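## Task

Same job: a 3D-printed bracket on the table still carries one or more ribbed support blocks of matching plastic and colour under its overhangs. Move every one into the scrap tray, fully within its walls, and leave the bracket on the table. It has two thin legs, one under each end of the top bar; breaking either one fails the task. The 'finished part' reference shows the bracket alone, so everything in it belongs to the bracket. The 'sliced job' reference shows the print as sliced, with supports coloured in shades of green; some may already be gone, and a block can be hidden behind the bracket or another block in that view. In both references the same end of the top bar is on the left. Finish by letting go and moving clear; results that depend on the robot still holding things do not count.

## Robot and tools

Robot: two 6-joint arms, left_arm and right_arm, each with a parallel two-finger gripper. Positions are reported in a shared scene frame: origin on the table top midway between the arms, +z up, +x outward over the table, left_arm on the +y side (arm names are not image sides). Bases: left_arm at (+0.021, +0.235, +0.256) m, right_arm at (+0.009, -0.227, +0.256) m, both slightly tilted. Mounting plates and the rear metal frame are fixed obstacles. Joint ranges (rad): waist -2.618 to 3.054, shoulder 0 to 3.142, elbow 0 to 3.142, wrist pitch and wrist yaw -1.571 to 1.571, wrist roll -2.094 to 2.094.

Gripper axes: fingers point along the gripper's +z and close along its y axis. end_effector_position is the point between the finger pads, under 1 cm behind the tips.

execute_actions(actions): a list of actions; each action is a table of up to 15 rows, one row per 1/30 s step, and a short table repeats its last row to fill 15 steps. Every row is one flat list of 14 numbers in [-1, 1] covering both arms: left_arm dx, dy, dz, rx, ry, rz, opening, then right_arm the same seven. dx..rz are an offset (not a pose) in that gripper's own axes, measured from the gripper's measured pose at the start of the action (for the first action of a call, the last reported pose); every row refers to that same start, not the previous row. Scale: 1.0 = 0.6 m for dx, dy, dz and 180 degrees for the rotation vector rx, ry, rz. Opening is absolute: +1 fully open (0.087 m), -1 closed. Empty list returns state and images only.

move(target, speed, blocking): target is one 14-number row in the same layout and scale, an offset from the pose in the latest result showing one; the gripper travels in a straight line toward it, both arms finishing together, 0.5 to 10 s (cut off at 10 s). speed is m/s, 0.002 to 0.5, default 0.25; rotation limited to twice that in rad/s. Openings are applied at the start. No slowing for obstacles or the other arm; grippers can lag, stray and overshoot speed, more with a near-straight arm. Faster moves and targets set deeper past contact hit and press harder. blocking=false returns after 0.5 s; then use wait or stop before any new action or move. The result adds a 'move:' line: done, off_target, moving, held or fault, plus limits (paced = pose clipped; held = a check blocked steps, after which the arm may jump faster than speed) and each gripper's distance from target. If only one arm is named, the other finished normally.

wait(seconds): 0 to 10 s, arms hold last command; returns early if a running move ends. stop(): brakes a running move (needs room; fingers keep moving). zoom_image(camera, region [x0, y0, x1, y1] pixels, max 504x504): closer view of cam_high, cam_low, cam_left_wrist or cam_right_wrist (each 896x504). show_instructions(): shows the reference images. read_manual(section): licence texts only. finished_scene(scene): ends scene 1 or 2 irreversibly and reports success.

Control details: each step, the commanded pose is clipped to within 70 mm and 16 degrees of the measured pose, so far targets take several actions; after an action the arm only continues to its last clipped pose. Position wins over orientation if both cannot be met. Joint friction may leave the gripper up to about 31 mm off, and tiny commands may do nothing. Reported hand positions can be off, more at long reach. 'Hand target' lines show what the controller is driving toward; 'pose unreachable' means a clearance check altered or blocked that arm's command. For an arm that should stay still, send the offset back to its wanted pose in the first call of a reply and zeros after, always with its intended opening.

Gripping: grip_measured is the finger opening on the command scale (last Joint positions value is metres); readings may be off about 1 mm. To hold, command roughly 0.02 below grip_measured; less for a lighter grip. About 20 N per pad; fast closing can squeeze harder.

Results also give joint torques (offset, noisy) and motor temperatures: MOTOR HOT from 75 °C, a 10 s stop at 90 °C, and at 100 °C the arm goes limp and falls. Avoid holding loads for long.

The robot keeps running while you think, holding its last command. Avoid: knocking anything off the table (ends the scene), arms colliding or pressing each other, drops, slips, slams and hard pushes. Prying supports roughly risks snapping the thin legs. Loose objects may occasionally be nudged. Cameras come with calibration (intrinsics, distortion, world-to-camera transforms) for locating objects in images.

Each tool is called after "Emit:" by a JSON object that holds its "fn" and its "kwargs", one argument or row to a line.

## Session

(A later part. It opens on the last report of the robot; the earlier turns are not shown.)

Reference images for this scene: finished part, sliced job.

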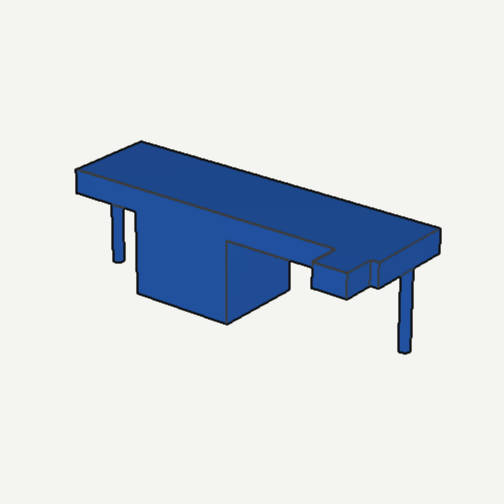

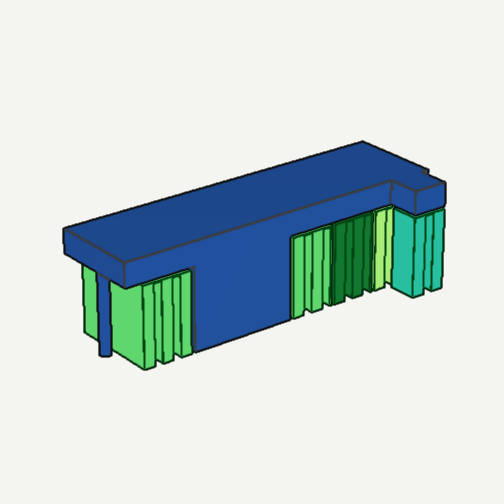

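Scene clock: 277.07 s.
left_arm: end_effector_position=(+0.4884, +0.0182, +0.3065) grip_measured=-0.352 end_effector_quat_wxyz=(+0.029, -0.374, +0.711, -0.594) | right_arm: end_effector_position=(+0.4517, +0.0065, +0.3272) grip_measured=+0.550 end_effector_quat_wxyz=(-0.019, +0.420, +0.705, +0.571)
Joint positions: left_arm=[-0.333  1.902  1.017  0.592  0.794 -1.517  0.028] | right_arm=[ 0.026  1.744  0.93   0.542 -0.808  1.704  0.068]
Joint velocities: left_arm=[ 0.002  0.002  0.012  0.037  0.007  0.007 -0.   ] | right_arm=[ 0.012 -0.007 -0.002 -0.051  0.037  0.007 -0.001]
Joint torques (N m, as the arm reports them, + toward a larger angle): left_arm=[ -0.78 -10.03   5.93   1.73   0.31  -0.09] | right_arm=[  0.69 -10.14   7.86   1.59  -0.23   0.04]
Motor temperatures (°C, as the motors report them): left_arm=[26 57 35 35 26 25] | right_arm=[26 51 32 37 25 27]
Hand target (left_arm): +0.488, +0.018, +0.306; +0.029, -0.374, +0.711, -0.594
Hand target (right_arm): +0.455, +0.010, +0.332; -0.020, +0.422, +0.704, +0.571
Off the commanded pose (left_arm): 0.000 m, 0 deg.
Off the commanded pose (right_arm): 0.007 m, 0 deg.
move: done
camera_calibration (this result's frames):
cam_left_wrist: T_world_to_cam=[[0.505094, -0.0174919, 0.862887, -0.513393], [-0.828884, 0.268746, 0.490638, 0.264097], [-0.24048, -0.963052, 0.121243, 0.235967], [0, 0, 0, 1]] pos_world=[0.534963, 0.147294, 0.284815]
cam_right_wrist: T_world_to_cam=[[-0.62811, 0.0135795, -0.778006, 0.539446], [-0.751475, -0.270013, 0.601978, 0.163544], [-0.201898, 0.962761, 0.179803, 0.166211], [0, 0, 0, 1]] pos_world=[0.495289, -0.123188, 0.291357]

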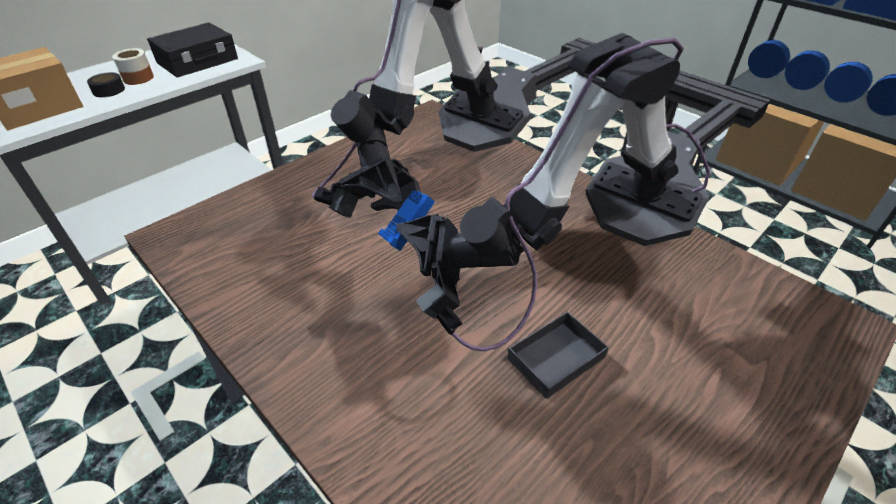

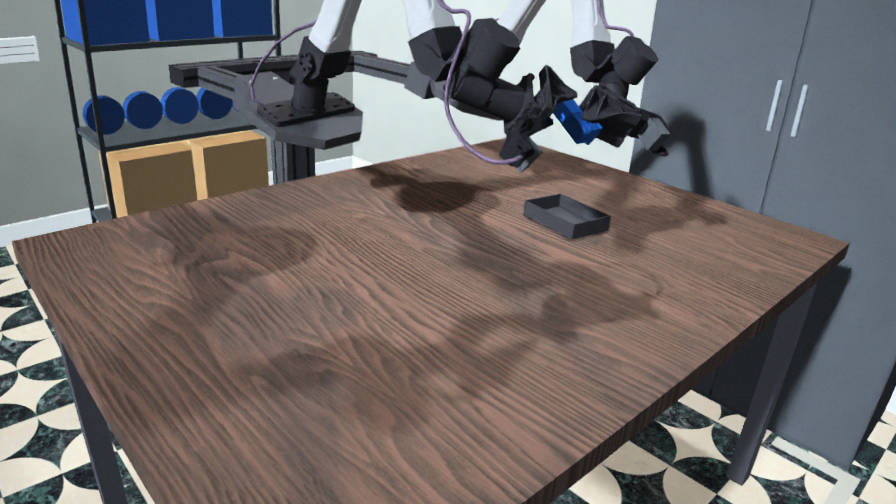

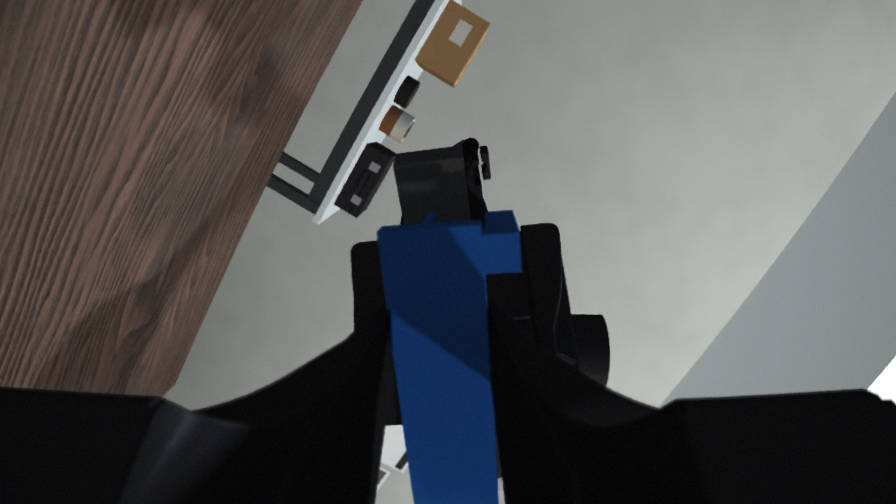

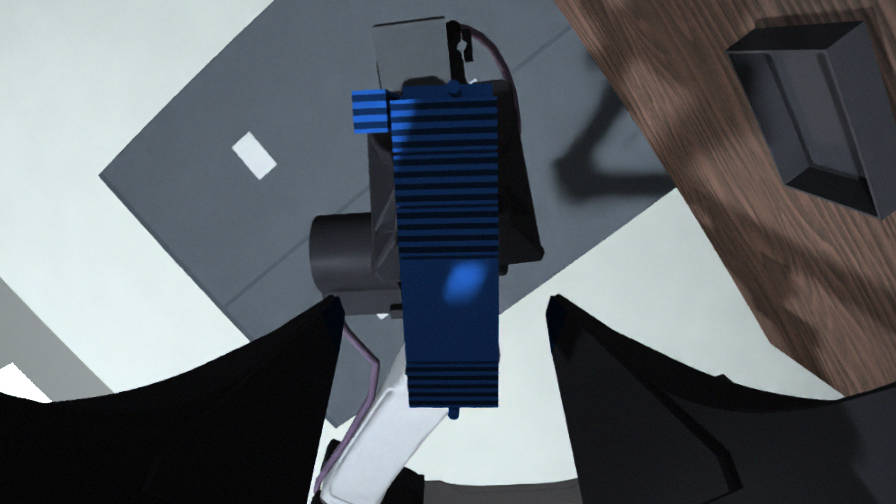

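Emit:
{"fn": "execute_actions", "kwargs": {
  "actions": [
    [[0,0,0,0,0,0,-0.45,0.002,0,0.003,0,0,0,0.5],[0,0,0,0,0,0,-0.45,0.003,0,0.0045,0,0,0,0.45],[0,0,0,0,0,0,-0.45,0.004,0,0.006,0,0,0,0.4],[0,0,0,0,0,0,-0.45,0.005,0,0.007,0,0,0,0.35],[0,0,0,0,0,0,-0.45,0.006,0,0.0085,0,0,0,0.3],[0,0,0,0,0,0,-0.45,0.0067,0,0.0095,0,0,0,0.25],[0,0,0,0,0,0,-0.45,0.0067,0,0.0095,0,0,0,0.2],[0,0,0,0,0,0,-0.45,0.0067,0,0.0095,0,0,0,0.15],[0,0,0,0,0,0,-0.45,0.0067,0,0.0095,0,0,0,0.1],[0,0,0,0,0,0,-0.45,0.0067,0,0.0095,0,0,0,0.05],[0,0,0,0,0,0,-0.45,0.0067,0,0.0095,0,0,0,0.0],[0,0,0,0,0,0,-0.45,0.0067,0,0.0095,0,0,0,-0.05],[0,0,0,0,0,0,-0.45,0.0067,0,0.0095,0,0,0,-0.1],[0,0,0,0,0,0,-0.45,0.0067,0,0.0095,0,0,0,-0.14],[0,0,0,0,0,0,-0.45,0.0067,0,0.0095,0,0,0,-0.18]],
    [[0,0,0,0,0,0,-0.45,0,0,0,0,0,0,-0.2],[0,0,0,0,0,0,-0.45,0,0,0,0,0,0,-0.22],[0,0,0,0,0,0,-0.45,0,0,0,0,0,0,-0.24],[0,0,0,0,0,0,-0.45,0,0,0,0,0,0,-0.26],[0,0,0,0,0,0,-0.45,0,0,0,0,0,0,-0.275],[0,0,0,0,0,0,-0.45,0,0,0,0,0,0,-0.29],[0,0,0,0,0,0,-0.45,0,0,0,0,0,0,-0.305],[0,0,0,0,0,0,-0.45,0,0,0,0,0,0,-0.32],[0,0,0,0,0,0,-0.45,0,0,0,0,0,0,-0.335],[0,0,0,0,0,0,-0.45,0,0,0,0,0,0,-0.35],[0,0,0,0,0,0,-0.45,0,0,0,0,0,0,-0.365],[0,0,0,0,0,0,-0.45,0,0,0,0,0,0,-0.38],[0,0,0,0,0,0,-0.45,0,0,0,0,0,0,-0.4],[0,0,0,0,0,0,-0.45,0,0,0,0,0,0,-0.42],[0,0,0,0,0,0,-0.45,0,0,0,0,0,0,-0.45]],
    [[0,0,0,0,0,0,-0.45,0,0,0,0,0,0,-0.45]]
  ]
}}

Scene clock: 289.73 s.
left_arm: end_effector_position=(+0.4890, +0.0182, +0.3074) grip_measured=-0.352 end_effector_quat_wxyz=(+0.030, -0.373, +0.711, -0.596) | right_arm: end_effector_position=(+0.4510, +0.0095, +0.3268) grip_measured=-0.338 end_effector_quat_wxyz=(-0.017, +0.418, +0.707, +0.571)
Joint positions: left_arm=[-0.333  1.902  1.017  0.598  0.794 -1.518  0.028] | right_arm=[ 0.035  1.744  0.93   0.543 -0.798  1.7    0.029]
Joint velocities: left_arm=[ 0.017 -0.002 -0.002  0.037  0.022  0.037 -0.001] | right_arm=[-0.007 -0.012 -0.012 -0.007  0.022 -0.051  0.   ]
Joint torques (N m, as the arm reports them, + toward a larger angle): left_arm=[ -0.86 -10.08   5.88   1.75   0.32  -0.09] | right_arm=[ -0.18 -10.     6.17   1.77  -0.34  -0.01]
Motor temperatures (°C, as the motors report them): left_arm=[26 57 35 36 26 25] | right_arm=[26 51 33 37 25 27]
Hand target (left_arm): +0.489, +0.018, +0.307; +0.030, -0.373, +0.711, -0.596
Hand target (right_arm): +0.451, +0.009, +0.327; -0.018, +0.419, +0.706, +0.571
Off the commanded pose (left_arm): 0.000 m, 0 deg.
Off the commanded pose (right_arm): 0.000 m, 0 deg.
camera_calibration (this result's frames):
cam_left_wrist: T_world_to_cam=[[0.500733, -0.0157842, 0.865458, -0.51315], [-0.831623, 0.268612, 0.486056, 0.266883], [-0.240145, -0.963119, 0.121376, 0.235808], [0, 0, 0, 1]] pos_world=[0.535525, 0.147324, 0.285768]
cam_right_wrist: T_world_to_cam=[[-0.624793, 0.00906992, -0.780738, 0.538121], [-0.753573, -0.268719, 0.599932, 0.165695], [-0.204357, 0.963176, 0.174728, 0.166095], [0, 0, 0, 1]] pos_world=[0.495021, -0.120334, 0.291704]

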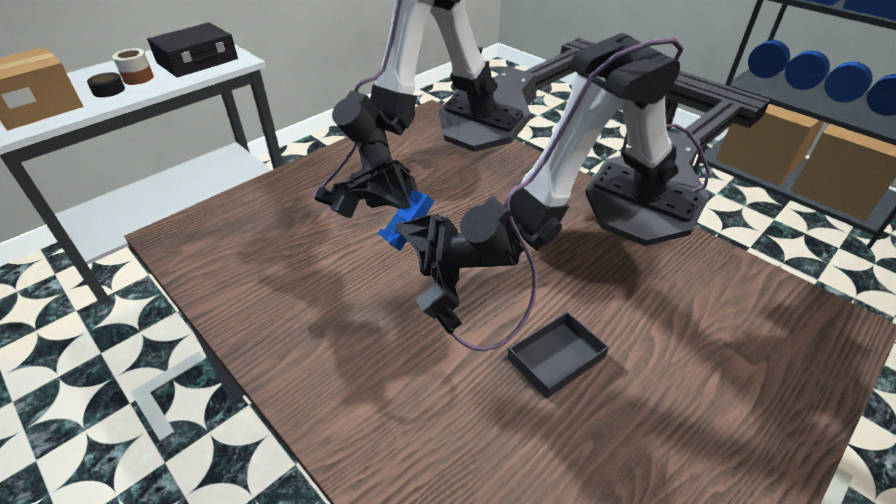

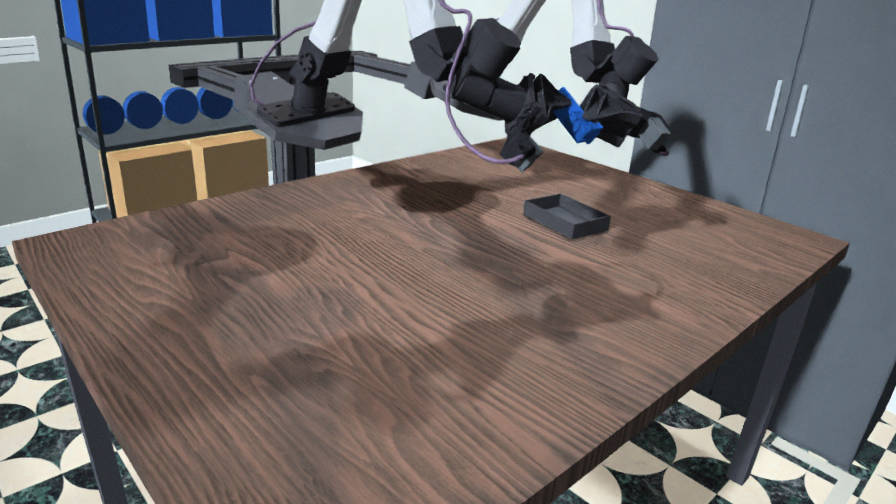

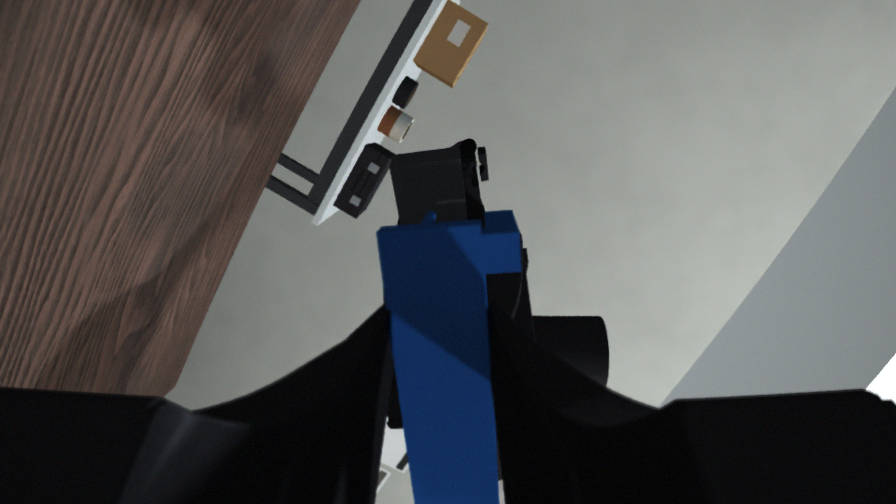

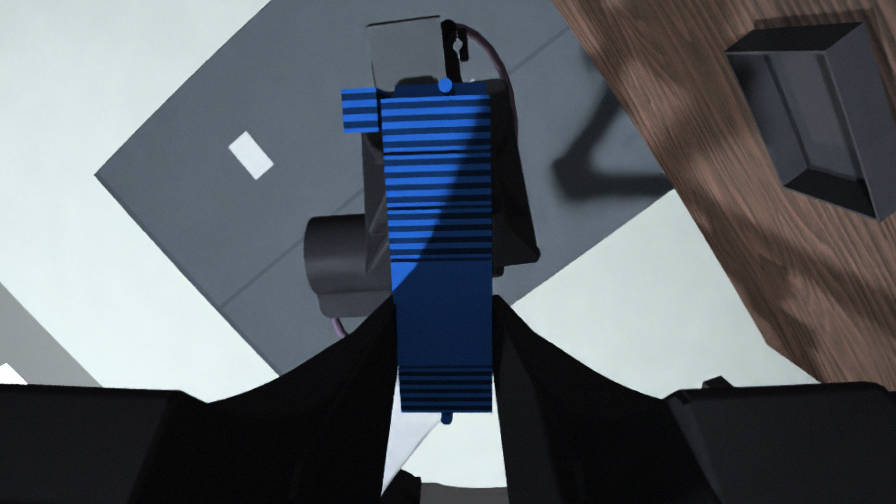

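Emit:
{"fn": "execute_actions", "kwargs": {
  "actions": [
    [[0,0,0,0,0,0,-0.36,0,0,0,0,0,0,-0.45],[0,0,0,0,0,0,-0.33,0,0,0,0,0,0,-0.45],[0,0,0,0,0,0,-0.3,0,0,0,0,0,0,-0.45],[0,0,0,0,0,0,-0.26,0,0,0,0,0,0,-0.45],[0,0,0,0,0,0,-0.22,0,0,0,0,0,0,-0.45],[0,0,0,0,0,0,-0.17,0,0,0,0,0,0,-0.45],[0,0,0,0,0,0,-0.12,0,0,0,0,0,0,-0.45],[0,0,0,0,0,0,-0.07,0,0,0,0,0,0,-0.45],[0,0,0,0,0,0,-0.02,0,0,0,0,0,0,-0.45],[0,0,0,0,0,0,0.03,0,0,0,0,0,0,-0.45],[0,0,0,0,0,0,0.08,0,0,0,0,0,0,-0.45],[0,0,0,0,0,0,0.1,0,0,0,0,0,0,-0.45]]
  ]
}}

Emit:
{"fn": "move", "kwargs": {
  "target": [0, 0, -0.125, 0, 0, 0, 0.1, 0, 0, 0, 0, 0, 0, -0.45],
  "speed": 0.12
}}

Scene clock: 340.03 s.
left_arm: end_effector_position=(+0.4890, +0.0182, +0.3074) grip_measured=+0.100 end_effector_quat_wxyz=(+0.030, -0.373, +0.711, -0.596) | right_arm: end_effector_position=(+0.4510, +0.0095, +0.3268) grip_measured=-0.338 end_effector_quat_wxyz=(-0.017, +0.418, +0.707, +0.571)
Joint positions: left_arm=[-0.333  1.902  1.017  0.598  0.794 -1.518  0.048] | right_arm=[ 0.035  1.744  0.93   0.543 -0.798  1.7    0.029]
Joint velocities: left_arm=[-0.012 -0.012 -0.002 -0.007  0.081 -0.051 -0.001] | right_arm=[ 0.002 -0.007  0.002 -0.007  0.022 -0.022 -0.   ]
Joint torques (N m, as the arm reports them, + toward a larger angle): left_arm=[ -0.75 -10.1    5.89   1.75   0.32  -0.1 ] | right_arm=[-0.22 -9.97  6.12  1.8  -0.31 -0.01]
Motor temperatures (°C, as the motors report them): left_arm=[25 59 35 37 25 25] | right_arm=[26 52 33 39 25 27]
Hand target (left_arm): +0.489, +0.018, +0.307; +0.030, -0.373, +0.711, -0.596
Hand target (right_arm): +0.451, +0.009, +0.327; -0.017, +0.418, +0.707, +0.571
Off the commanded pose (left_arm): 0.000 m, 0 deg.
Off the commanded pose (right_arm): 0.000 m, 0 deg.
camera_calibration (this result's frames):
cam_left_wrist: T_world_to_cam=[[0.500733, -0.0157842, 0.865458, -0.51315], [-0.831623, 0.268612, 0.486056, 0.266883], [-0.240145, -0.963119, 0.121376, 0.235808], [0, 0, 0, 1]] pos_world=[0.535525, 0.147324, 0.285768]
cam_right_wrist: T_world_to_cam=[[-0.62455, 0.00885198, -0.780935, 0.538062], [-0.753725, -0.268715, 0.599743, 0.165826], [-0.20454, 0.963179, 0.174498, 0.166253], [0, 0, 0, 1]] pos_world=[0.495039, -0.120335, 0.291728]

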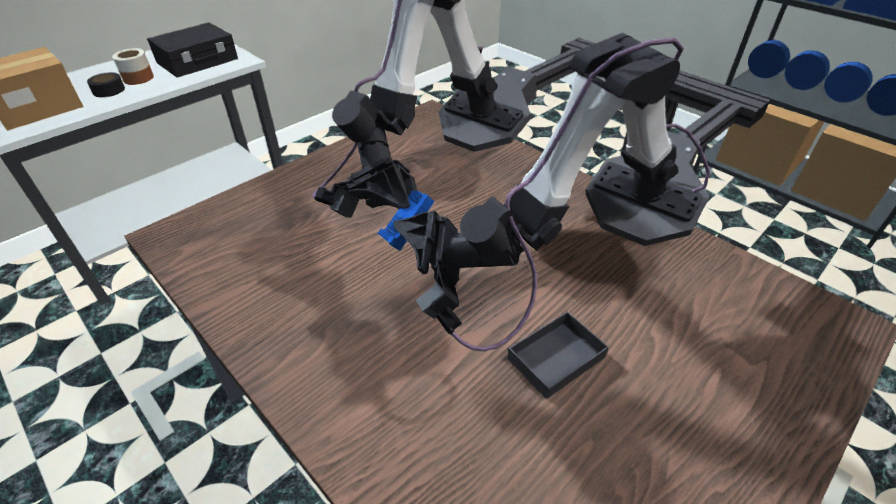

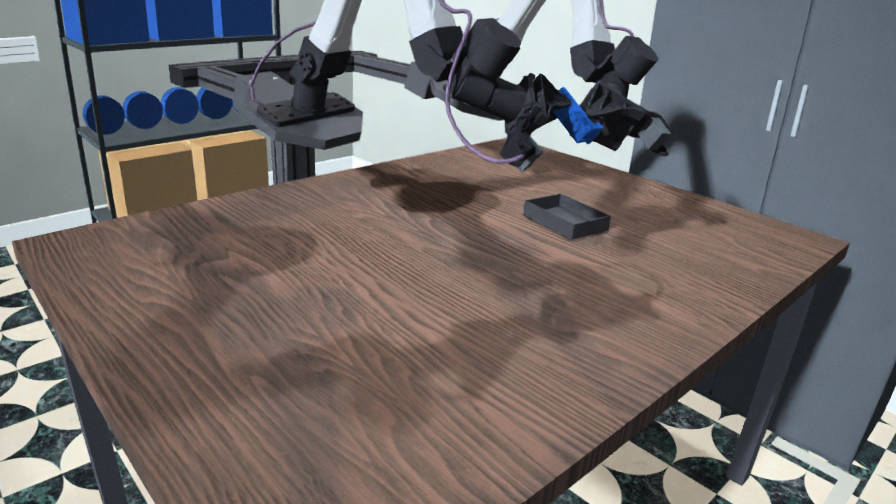

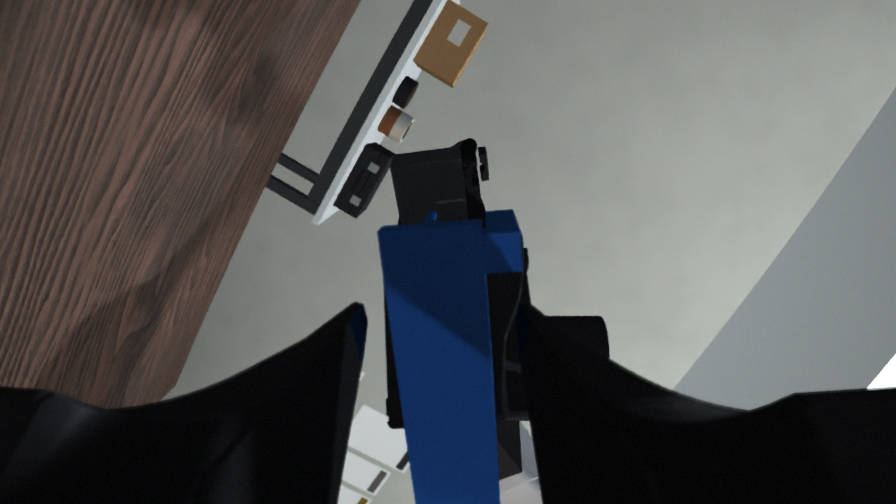

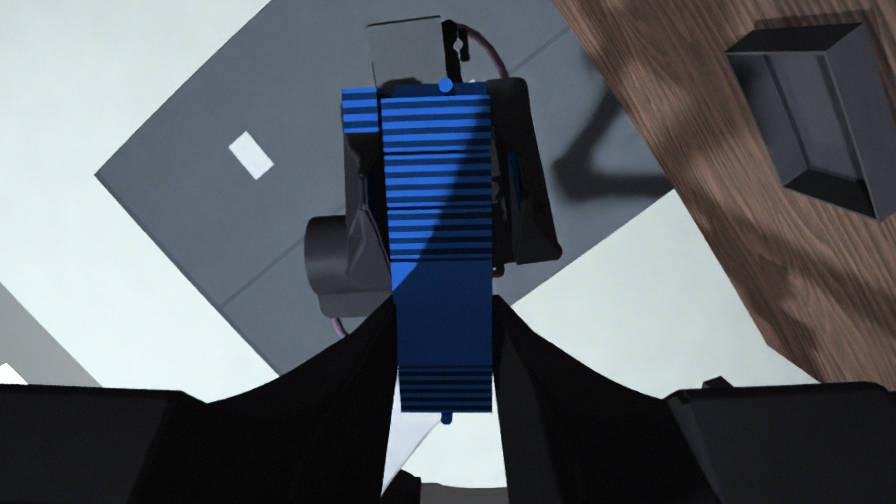

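Scene clock: 341.20 s.
left_arm: end_effector_position=(+0.4629, +0.0780, +0.3355) grip_measured=+0.100 end_effector_quat_wxyz=(+0.047, -0.360, +0.710, -0.603) | right_arm: end_effector_position=(+0.4510, +0.0095, +0.3268) grip_measured=-0.338 end_effector_quat_wxyz=(-0.017, +0.418, +0.707, +0.571)
Joint positions: left_arm=[-0.179  1.721  0.89   0.527  0.94  -1.441  0.048] | right_arm=[ 0.035  1.744  0.93   0.543 -0.798  1.7    0.029]
Joint velocities: left_arm=[-0.012  0.007 -0.002 -0.066  0.037  0.007 -0.001] | right_arm=[ 0.002 -0.002  0.007 -0.022 -0.007  0.037  0.001]
Joint torques (N m, as the arm reports them, + toward a larger angle): left_arm=[ 0.66 -9.76  3.56  1.4   0.4  -0.03] | right_arm=[-0.14 -9.98  6.23  1.81 -0.32 -0.04]
Motor temperatures (°C, as the motors report them): left_arm=[25 59 35 37 25 25] | right_arm=[26 52 33 39 25 27]
Hand target (left_arm): +0.453, +0.081, +0.329; +0.031, -0.372, +0.712, -0.595
Hand target (right_arm): +0.451, +0.009, +0.327; -0.017, +0.418, +0.707, +0.571
Off the commanded pose (left_arm): 0.013 m, 2 deg.
Off the commanded pose (right_arm): 0.000 m, 0 deg.
move: off_target (left_arm)
camera_calibration (this result's frames):
cam_left_wrist: T_world_to_cam=[[0.463154, -0.0169887, 0.886115, -0.512954], [-0.852186, 0.266101, 0.450521, 0.237082], [-0.24345, -0.963795, 0.108768, 0.289485], [0, 0, 0, 1]] pos_world=[0.51009, 0.207202, 0.316239]
cam_right_wrist: T_world_to_cam=[[-0.62455, 0.00885198, -0.780935, 0.538062], [-0.753725, -0.268715, 0.599743, 0.165826], [-0.20454, 0.963179, 0.174498, 0.166253], [0, 0, 0, 1]] pos_world=[0.495039, -0.120335, 0.291728]

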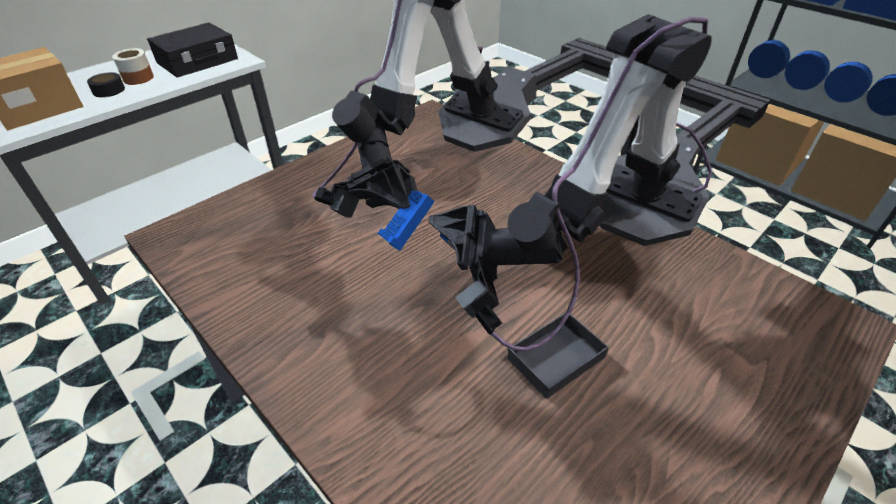

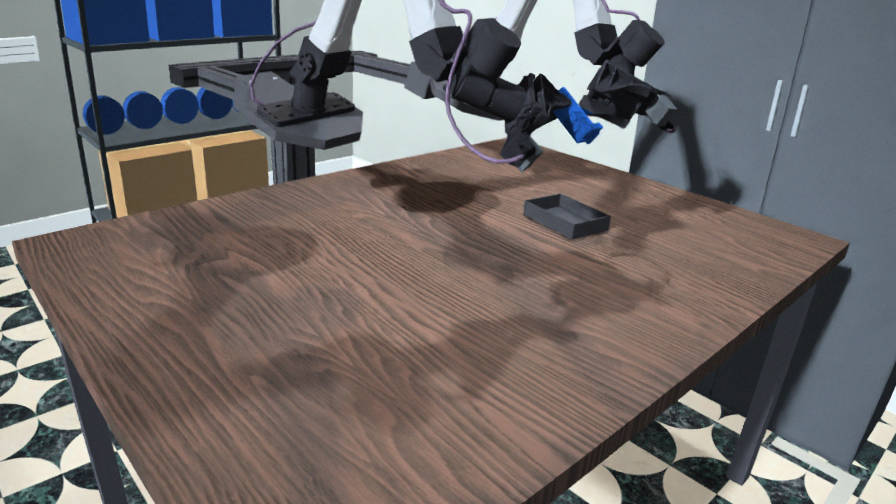

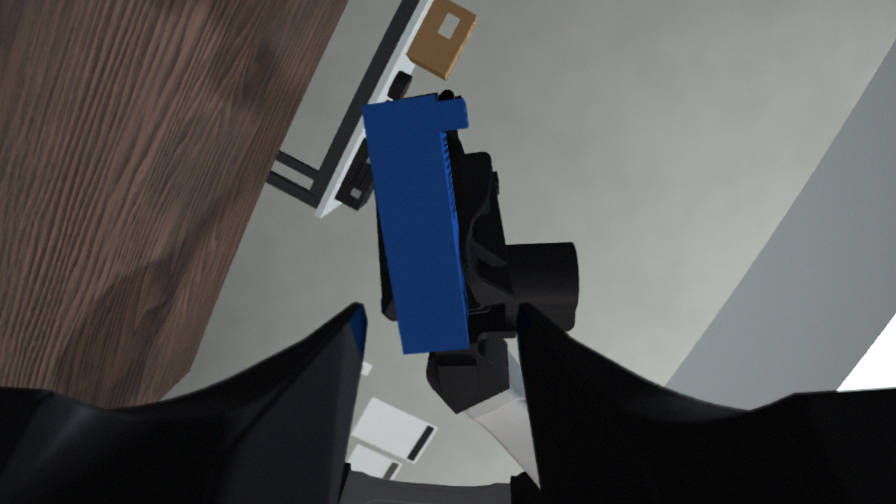

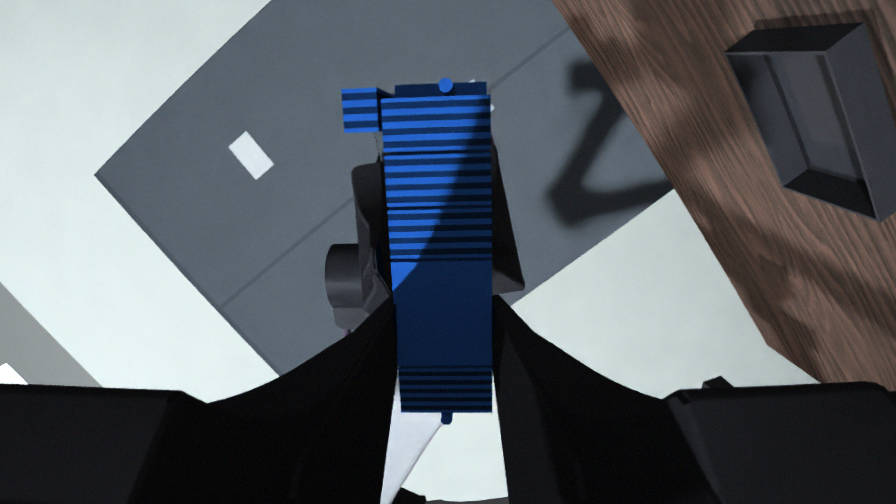

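Emit:
{"fn": "move", "kwargs": {
  "target": [-0.0703, 0.2345, -0.033, -0.0801, -0.0095, 0.6047, 0.1, -0.3253, -0.32, 0.0343, 0.3276, -0.3849, -0.0985, -0.45],
  "speed": 0.28
}}

Scene clock: 361.57 s.
left_arm: end_effector_position=(+0.4331, +0.1239, +0.2155) grip_measured=+0.100 end_effector_quat_wxyz=(+0.504, +0.355, +0.755, -0.223) | right_arm: end_effector_position=(+0.4741, -0.0914, +0.0732) grip_measured=-0.339 end_effector_quat_wxyz=(+0.266, +0.496, +0.813, -0.151)
Joint positions: left_arm=[-0.213  1.731  0.579  0.805  0.705  0.514  0.048] | right_arm=[ 0.283  2.382  1.665 -0.52   0.713  1.489  0.029]
Joint velocities: left_arm=[ 0.012 -0.017 -0.002  0.081 -0.007 -0.007  0.   ] | right_arm=[ 0.007 -0.012 -0.007 -0.081 -0.095 -0.022  0.001]
Joint torques (N m, as the arm reports them, + toward a larger angle): left_arm=[-1.25 -5.47  1.88  1.77  0.21 -0.1 ] | right_arm=[  1.65 -12.13   7.07   0.27   0.48   0.11]
Motor temperatures (°C, as the motors report them): left_arm=[25 58 34 36 26 25] | right_arm=[26 52 33 38 25 27]
Hand target (left_arm): +0.420, +0.121, +0.200; +0.487, +0.356, +0.765, -0.228
Hand target (right_arm): +0.475, -0.086, +0.072; +0.268, +0.494, +0.813, -0.151
Off the commanded pose (left_arm): 0.021 m, 2 deg.
Off the commanded pose (right_arm): 0.008 m, 1 deg.
move: off_target (left_arm)
camera_calibration (this result's frames):
cam_left_wrist: T_world_to_cam=[[-0.754904, -0.655518, -0.0203931, 0.409973], [-0.623154, 0.726633, -0.28928, 0.256689], [0.204446, -0.20567, -0.957027, 0.281278], [0, 0, 0, 1]] pos_world=[0.411941, 0.140076, 0.351806]
cam_right_wrist: T_world_to_cam=[[-0.894269, -0.446741, -0.0265438, 0.386362], [-0.438017, 0.861557, 0.256633, 0.286894], [-0.0917796, 0.241126, -0.966144, 0.276421], [0, 0, 0, 1]] pos_world=[0.496546, -0.141224, 0.203691]

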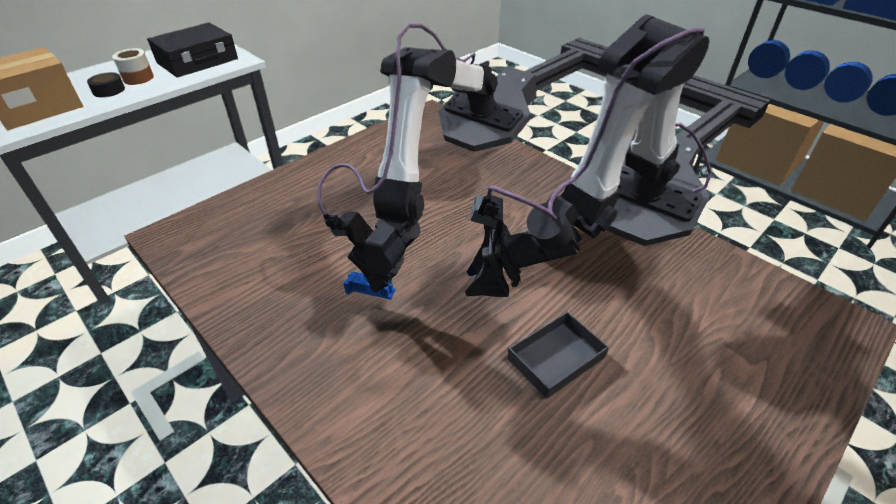

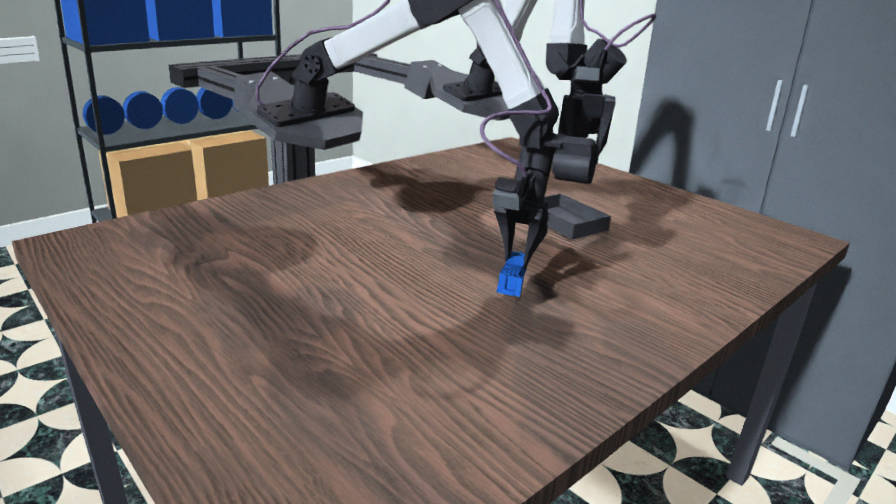

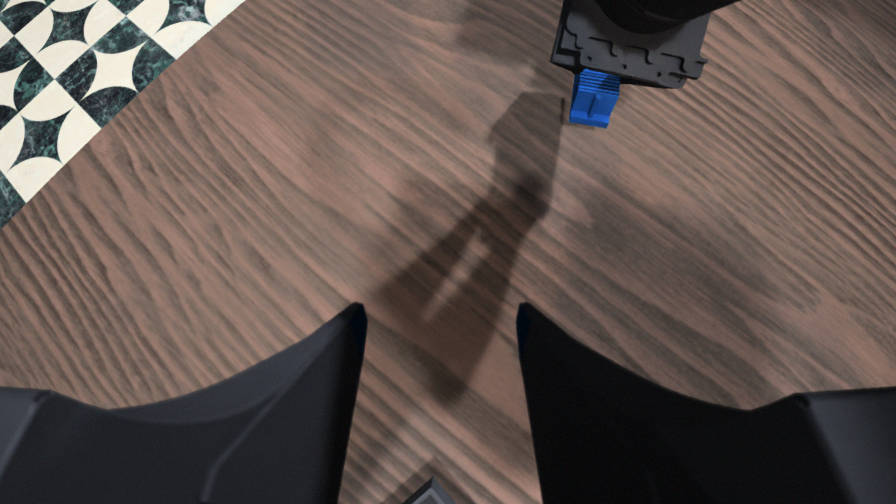

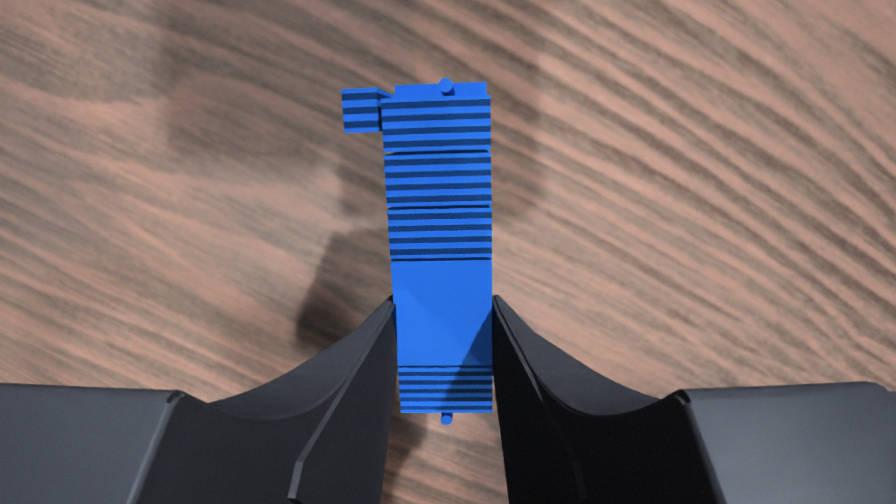

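Emit:
{"fn": "move", "kwargs": {
  "target": [0, 0, 0, 0, 0, 0, 0.1, 0.0437, -0.0014, 0.0611, 0, 0, 0, -0.45],
  "speed": 0.04
}}

Emit:
{"fn": "zoom_image", "kwargs": {
  "camera": "cam_low",
  "region": [440, 220, 600, 330]
}}

Scene clock: 368.57 s.
left_arm: end_effector_position=(+0.4335, +0.1240, +0.2158) grip_measured=+0.100 end_effector_quat_wxyz=(+0.505, +0.356, +0.755, -0.222) | right_arm: end_effector_position=(+0.4700, -0.0896, +0.0344) grip_measured=-0.339 end_effector_quat_wxyz=(+0.266, +0.494, +0.813, -0.152)
Joint positions: left_arm=[-0.213  1.731  0.579  0.807  0.705  0.515  0.048] | right_arm=[ 0.283  2.486  1.688 -0.439  0.716  1.486  0.029]
Joint velocities: left_arm=[-0.012 -0.002  0.002 -0.051 -0.007  0.037 -0.001] | right_arm=[-0.017 -0.012 -0.002 -0.007  0.037 -0.022 -0.001]
Joint torques (N m, as the arm reports them, + toward a larger angle): left_arm=[-0.27 -7.39  4.24  1.69  0.35 -0.19] | right_arm=[ -0.06 -11.68   6.75   0.42   0.31  -0.07]
Motor temperatures (°C, as the motors report them): left_arm=[25 56 34 37 25 25] | right_arm=[26 53 33 37 26 27]
Hand target (left_arm): +0.433, +0.124, +0.216; +0.504, +0.355, +0.755, -0.222
Hand target (right_arm): +0.474, -0.091, +0.028; +0.266, +0.496, +0.813, -0.151
Off the commanded pose (left_arm): 0.000 m, 0 deg.
Off the commanded pose (right_arm): 0.008 m, 0 deg.
move: done
camera_calibration (this result's frames):
cam_left_wrist: T_world_to_cam=[[-0.754843, -0.655503, -0.0229831, 0.410853], [-0.622382, 0.726882, -0.290316, 0.256785], [0.207009, -0.204839, -0.956655, 0.280194], [0, 0, 0, 1]] pos_world=[0.411945, 0.140058, 0.352041]
cam_right_wrist: T_world_to_cam=[[-0.893242, -0.448921, -0.0242546, 0.381677], [-0.439821, 0.861412, 0.254019, 0.294499], [-0.0931413, 0.237569, -0.966895, 0.238532], [0, 0, 0, 1]] pos_world=[0.492674, -0.13901, 0.165084]

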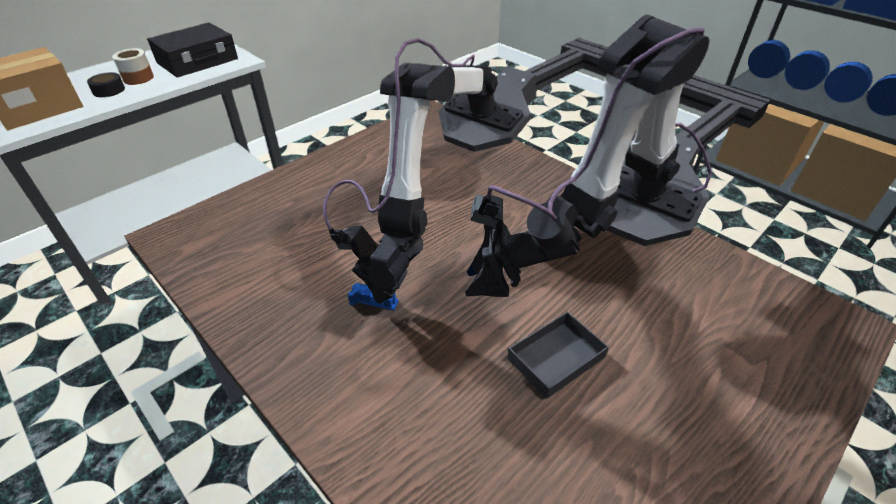

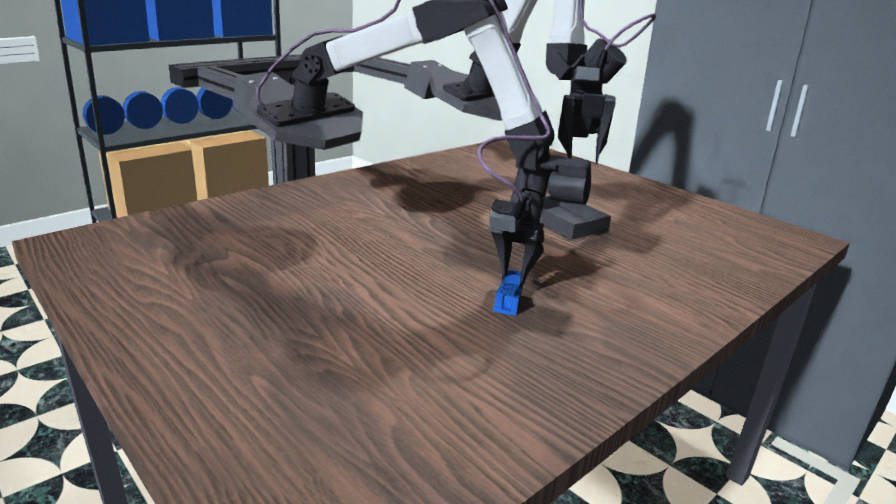

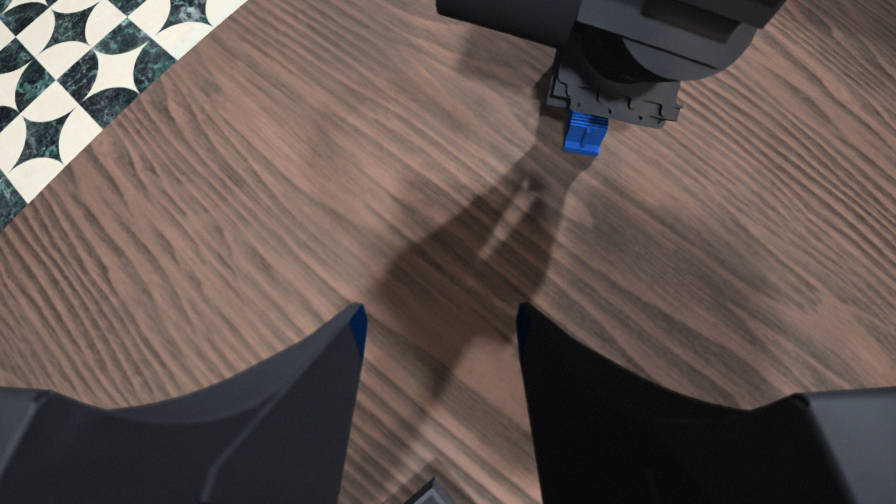

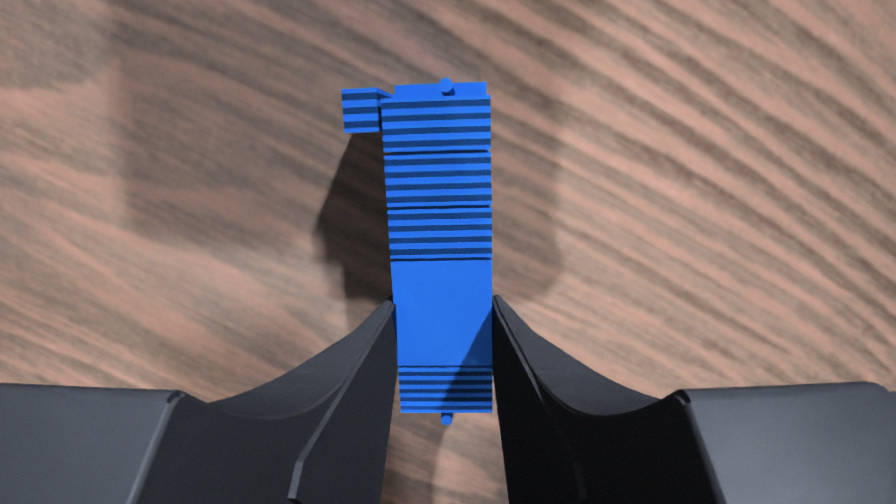

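Region (440, 220, 600, 330) of cam_low's 896x504 image, scaled by 3.150, with more detail than that image has; it fills the top 346 rows of this view, and the rest is white.

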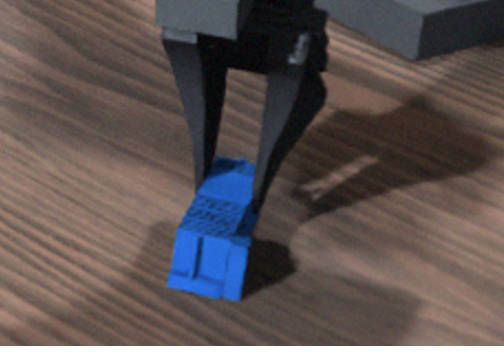

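Emit:
{"fn": "move", "kwargs": {
  "target": [0, 0, 0, 0, 0, 0, 0.1, 0.0136, -0.0004, 0.019, 0, 0, 0, -0.45],
  "speed": 0.02
}}

Scene clock: 371.97 s.
left_arm: end_effector_position=(+0.4335, +0.1240, +0.2158) grip_measured=+0.100 end_effector_quat_wxyz=(+0.505, +0.356, +0.755, -0.222) | right_arm: end_effector_position=(+0.4718, -0.0897, +0.0331) grip_measured=-0.339 end_effector_quat_wxyz=(+0.271, +0.495, +0.812, -0.150)
Joint positions: left_arm=[-0.213  1.731  0.579  0.807  0.705  0.515  0.048] | right_arm=[ 0.283  2.49   1.688 -0.426  0.721  1.486  0.029]
Joint velocities: left_arm=[ 0.007  0.002 -0.022 -0.066  0.007 -0.066 -0.001] | right_arm=[-0.017 -0.007 -0.027  0.037 -0.037 -0.051 -0.001]
Joint torques (N m, as the arm reports them, + toward a larger angle): left_arm=[-0.24 -7.39  4.23  1.69  0.34 -0.17] | right_arm=[  0.59 -10.76   6.27   0.53   0.28  -0.01]
Motor temperatures (°C, as the motors report them): left_arm=[25 56 34 37 26 25] | right_arm=[26 54 33 37 26 27]
Hand target (left_arm): +0.433, +0.124, +0.216; +0.505, +0.356, +0.755, -0.222
Hand target (right_arm): +0.470, -0.090, +0.021; +0.266, +0.494, +0.813, -0.152
Off the commanded pose (left_arm): 0.000 m, 0 deg.
Off the commanded pose (right_arm): 0.013 m, 1 deg.
move: off_target (right_arm)
camera_calibration (this result's frames):
cam_left_wrist: T_world_to_cam=[[-0.754843, -0.655503, -0.0229831, 0.410853], [-0.622382, 0.726882, -0.290316, 0.256785], [0.207009, -0.204839, -0.956655, 0.280194], [0, 0, 0, 1]] pos_world=[0.411945, 0.140058, 0.352041]
cam_right_wrist: T_world_to_cam=[[-0.893373, -0.448115, -0.0328423, 0.383713], [-0.441616, 0.862237, 0.248039, 0.296812], [-0.0828319, 0.236095, -0.968193, 0.232421], [0, 0, 0, 1]] pos_world=[0.493127, -0.138848, 0.16401]

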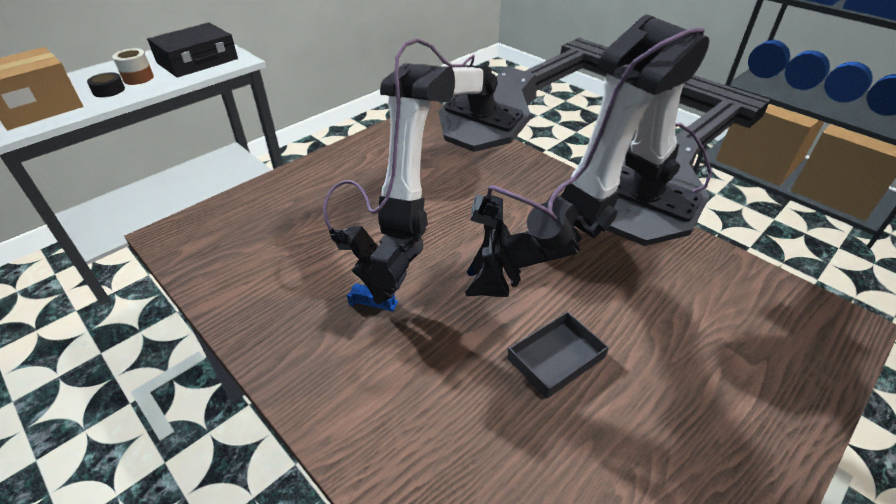

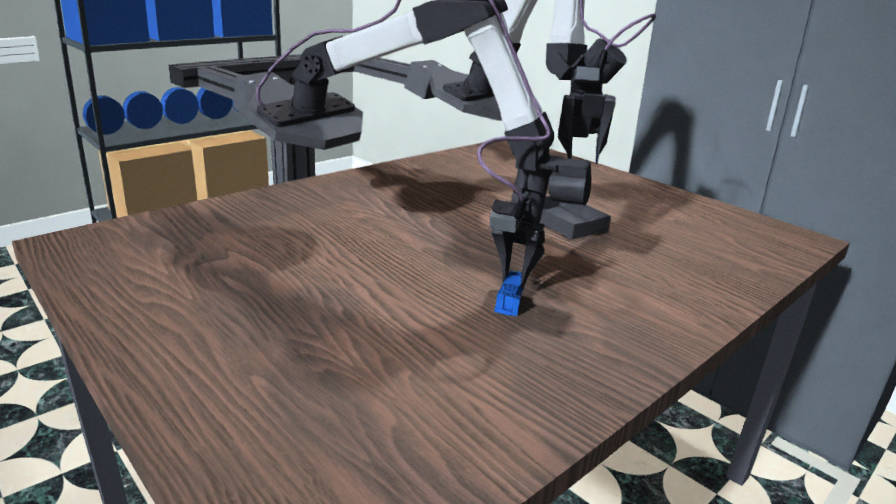

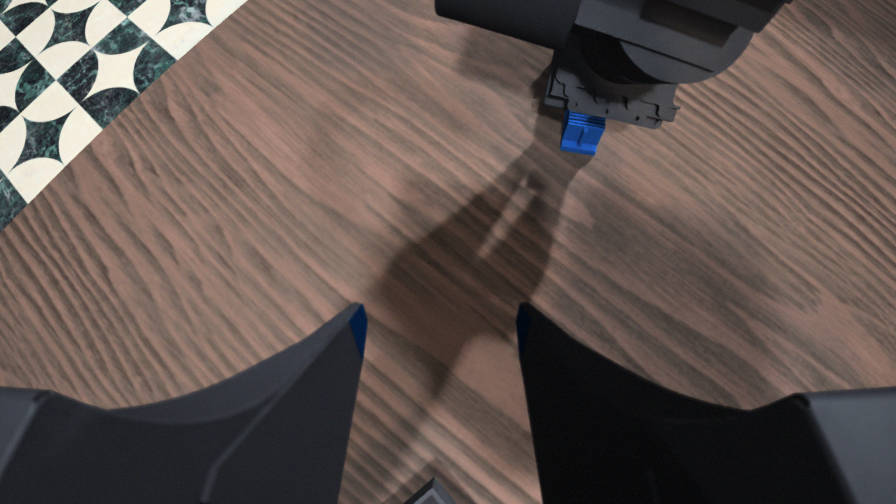

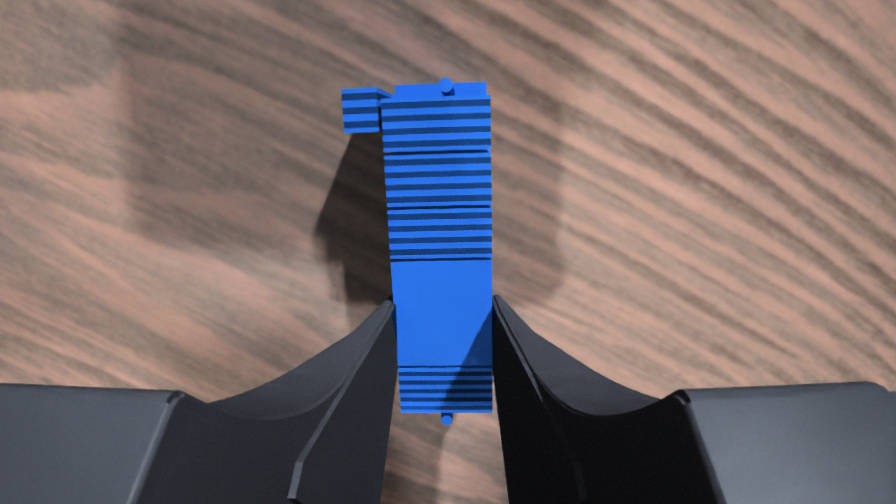

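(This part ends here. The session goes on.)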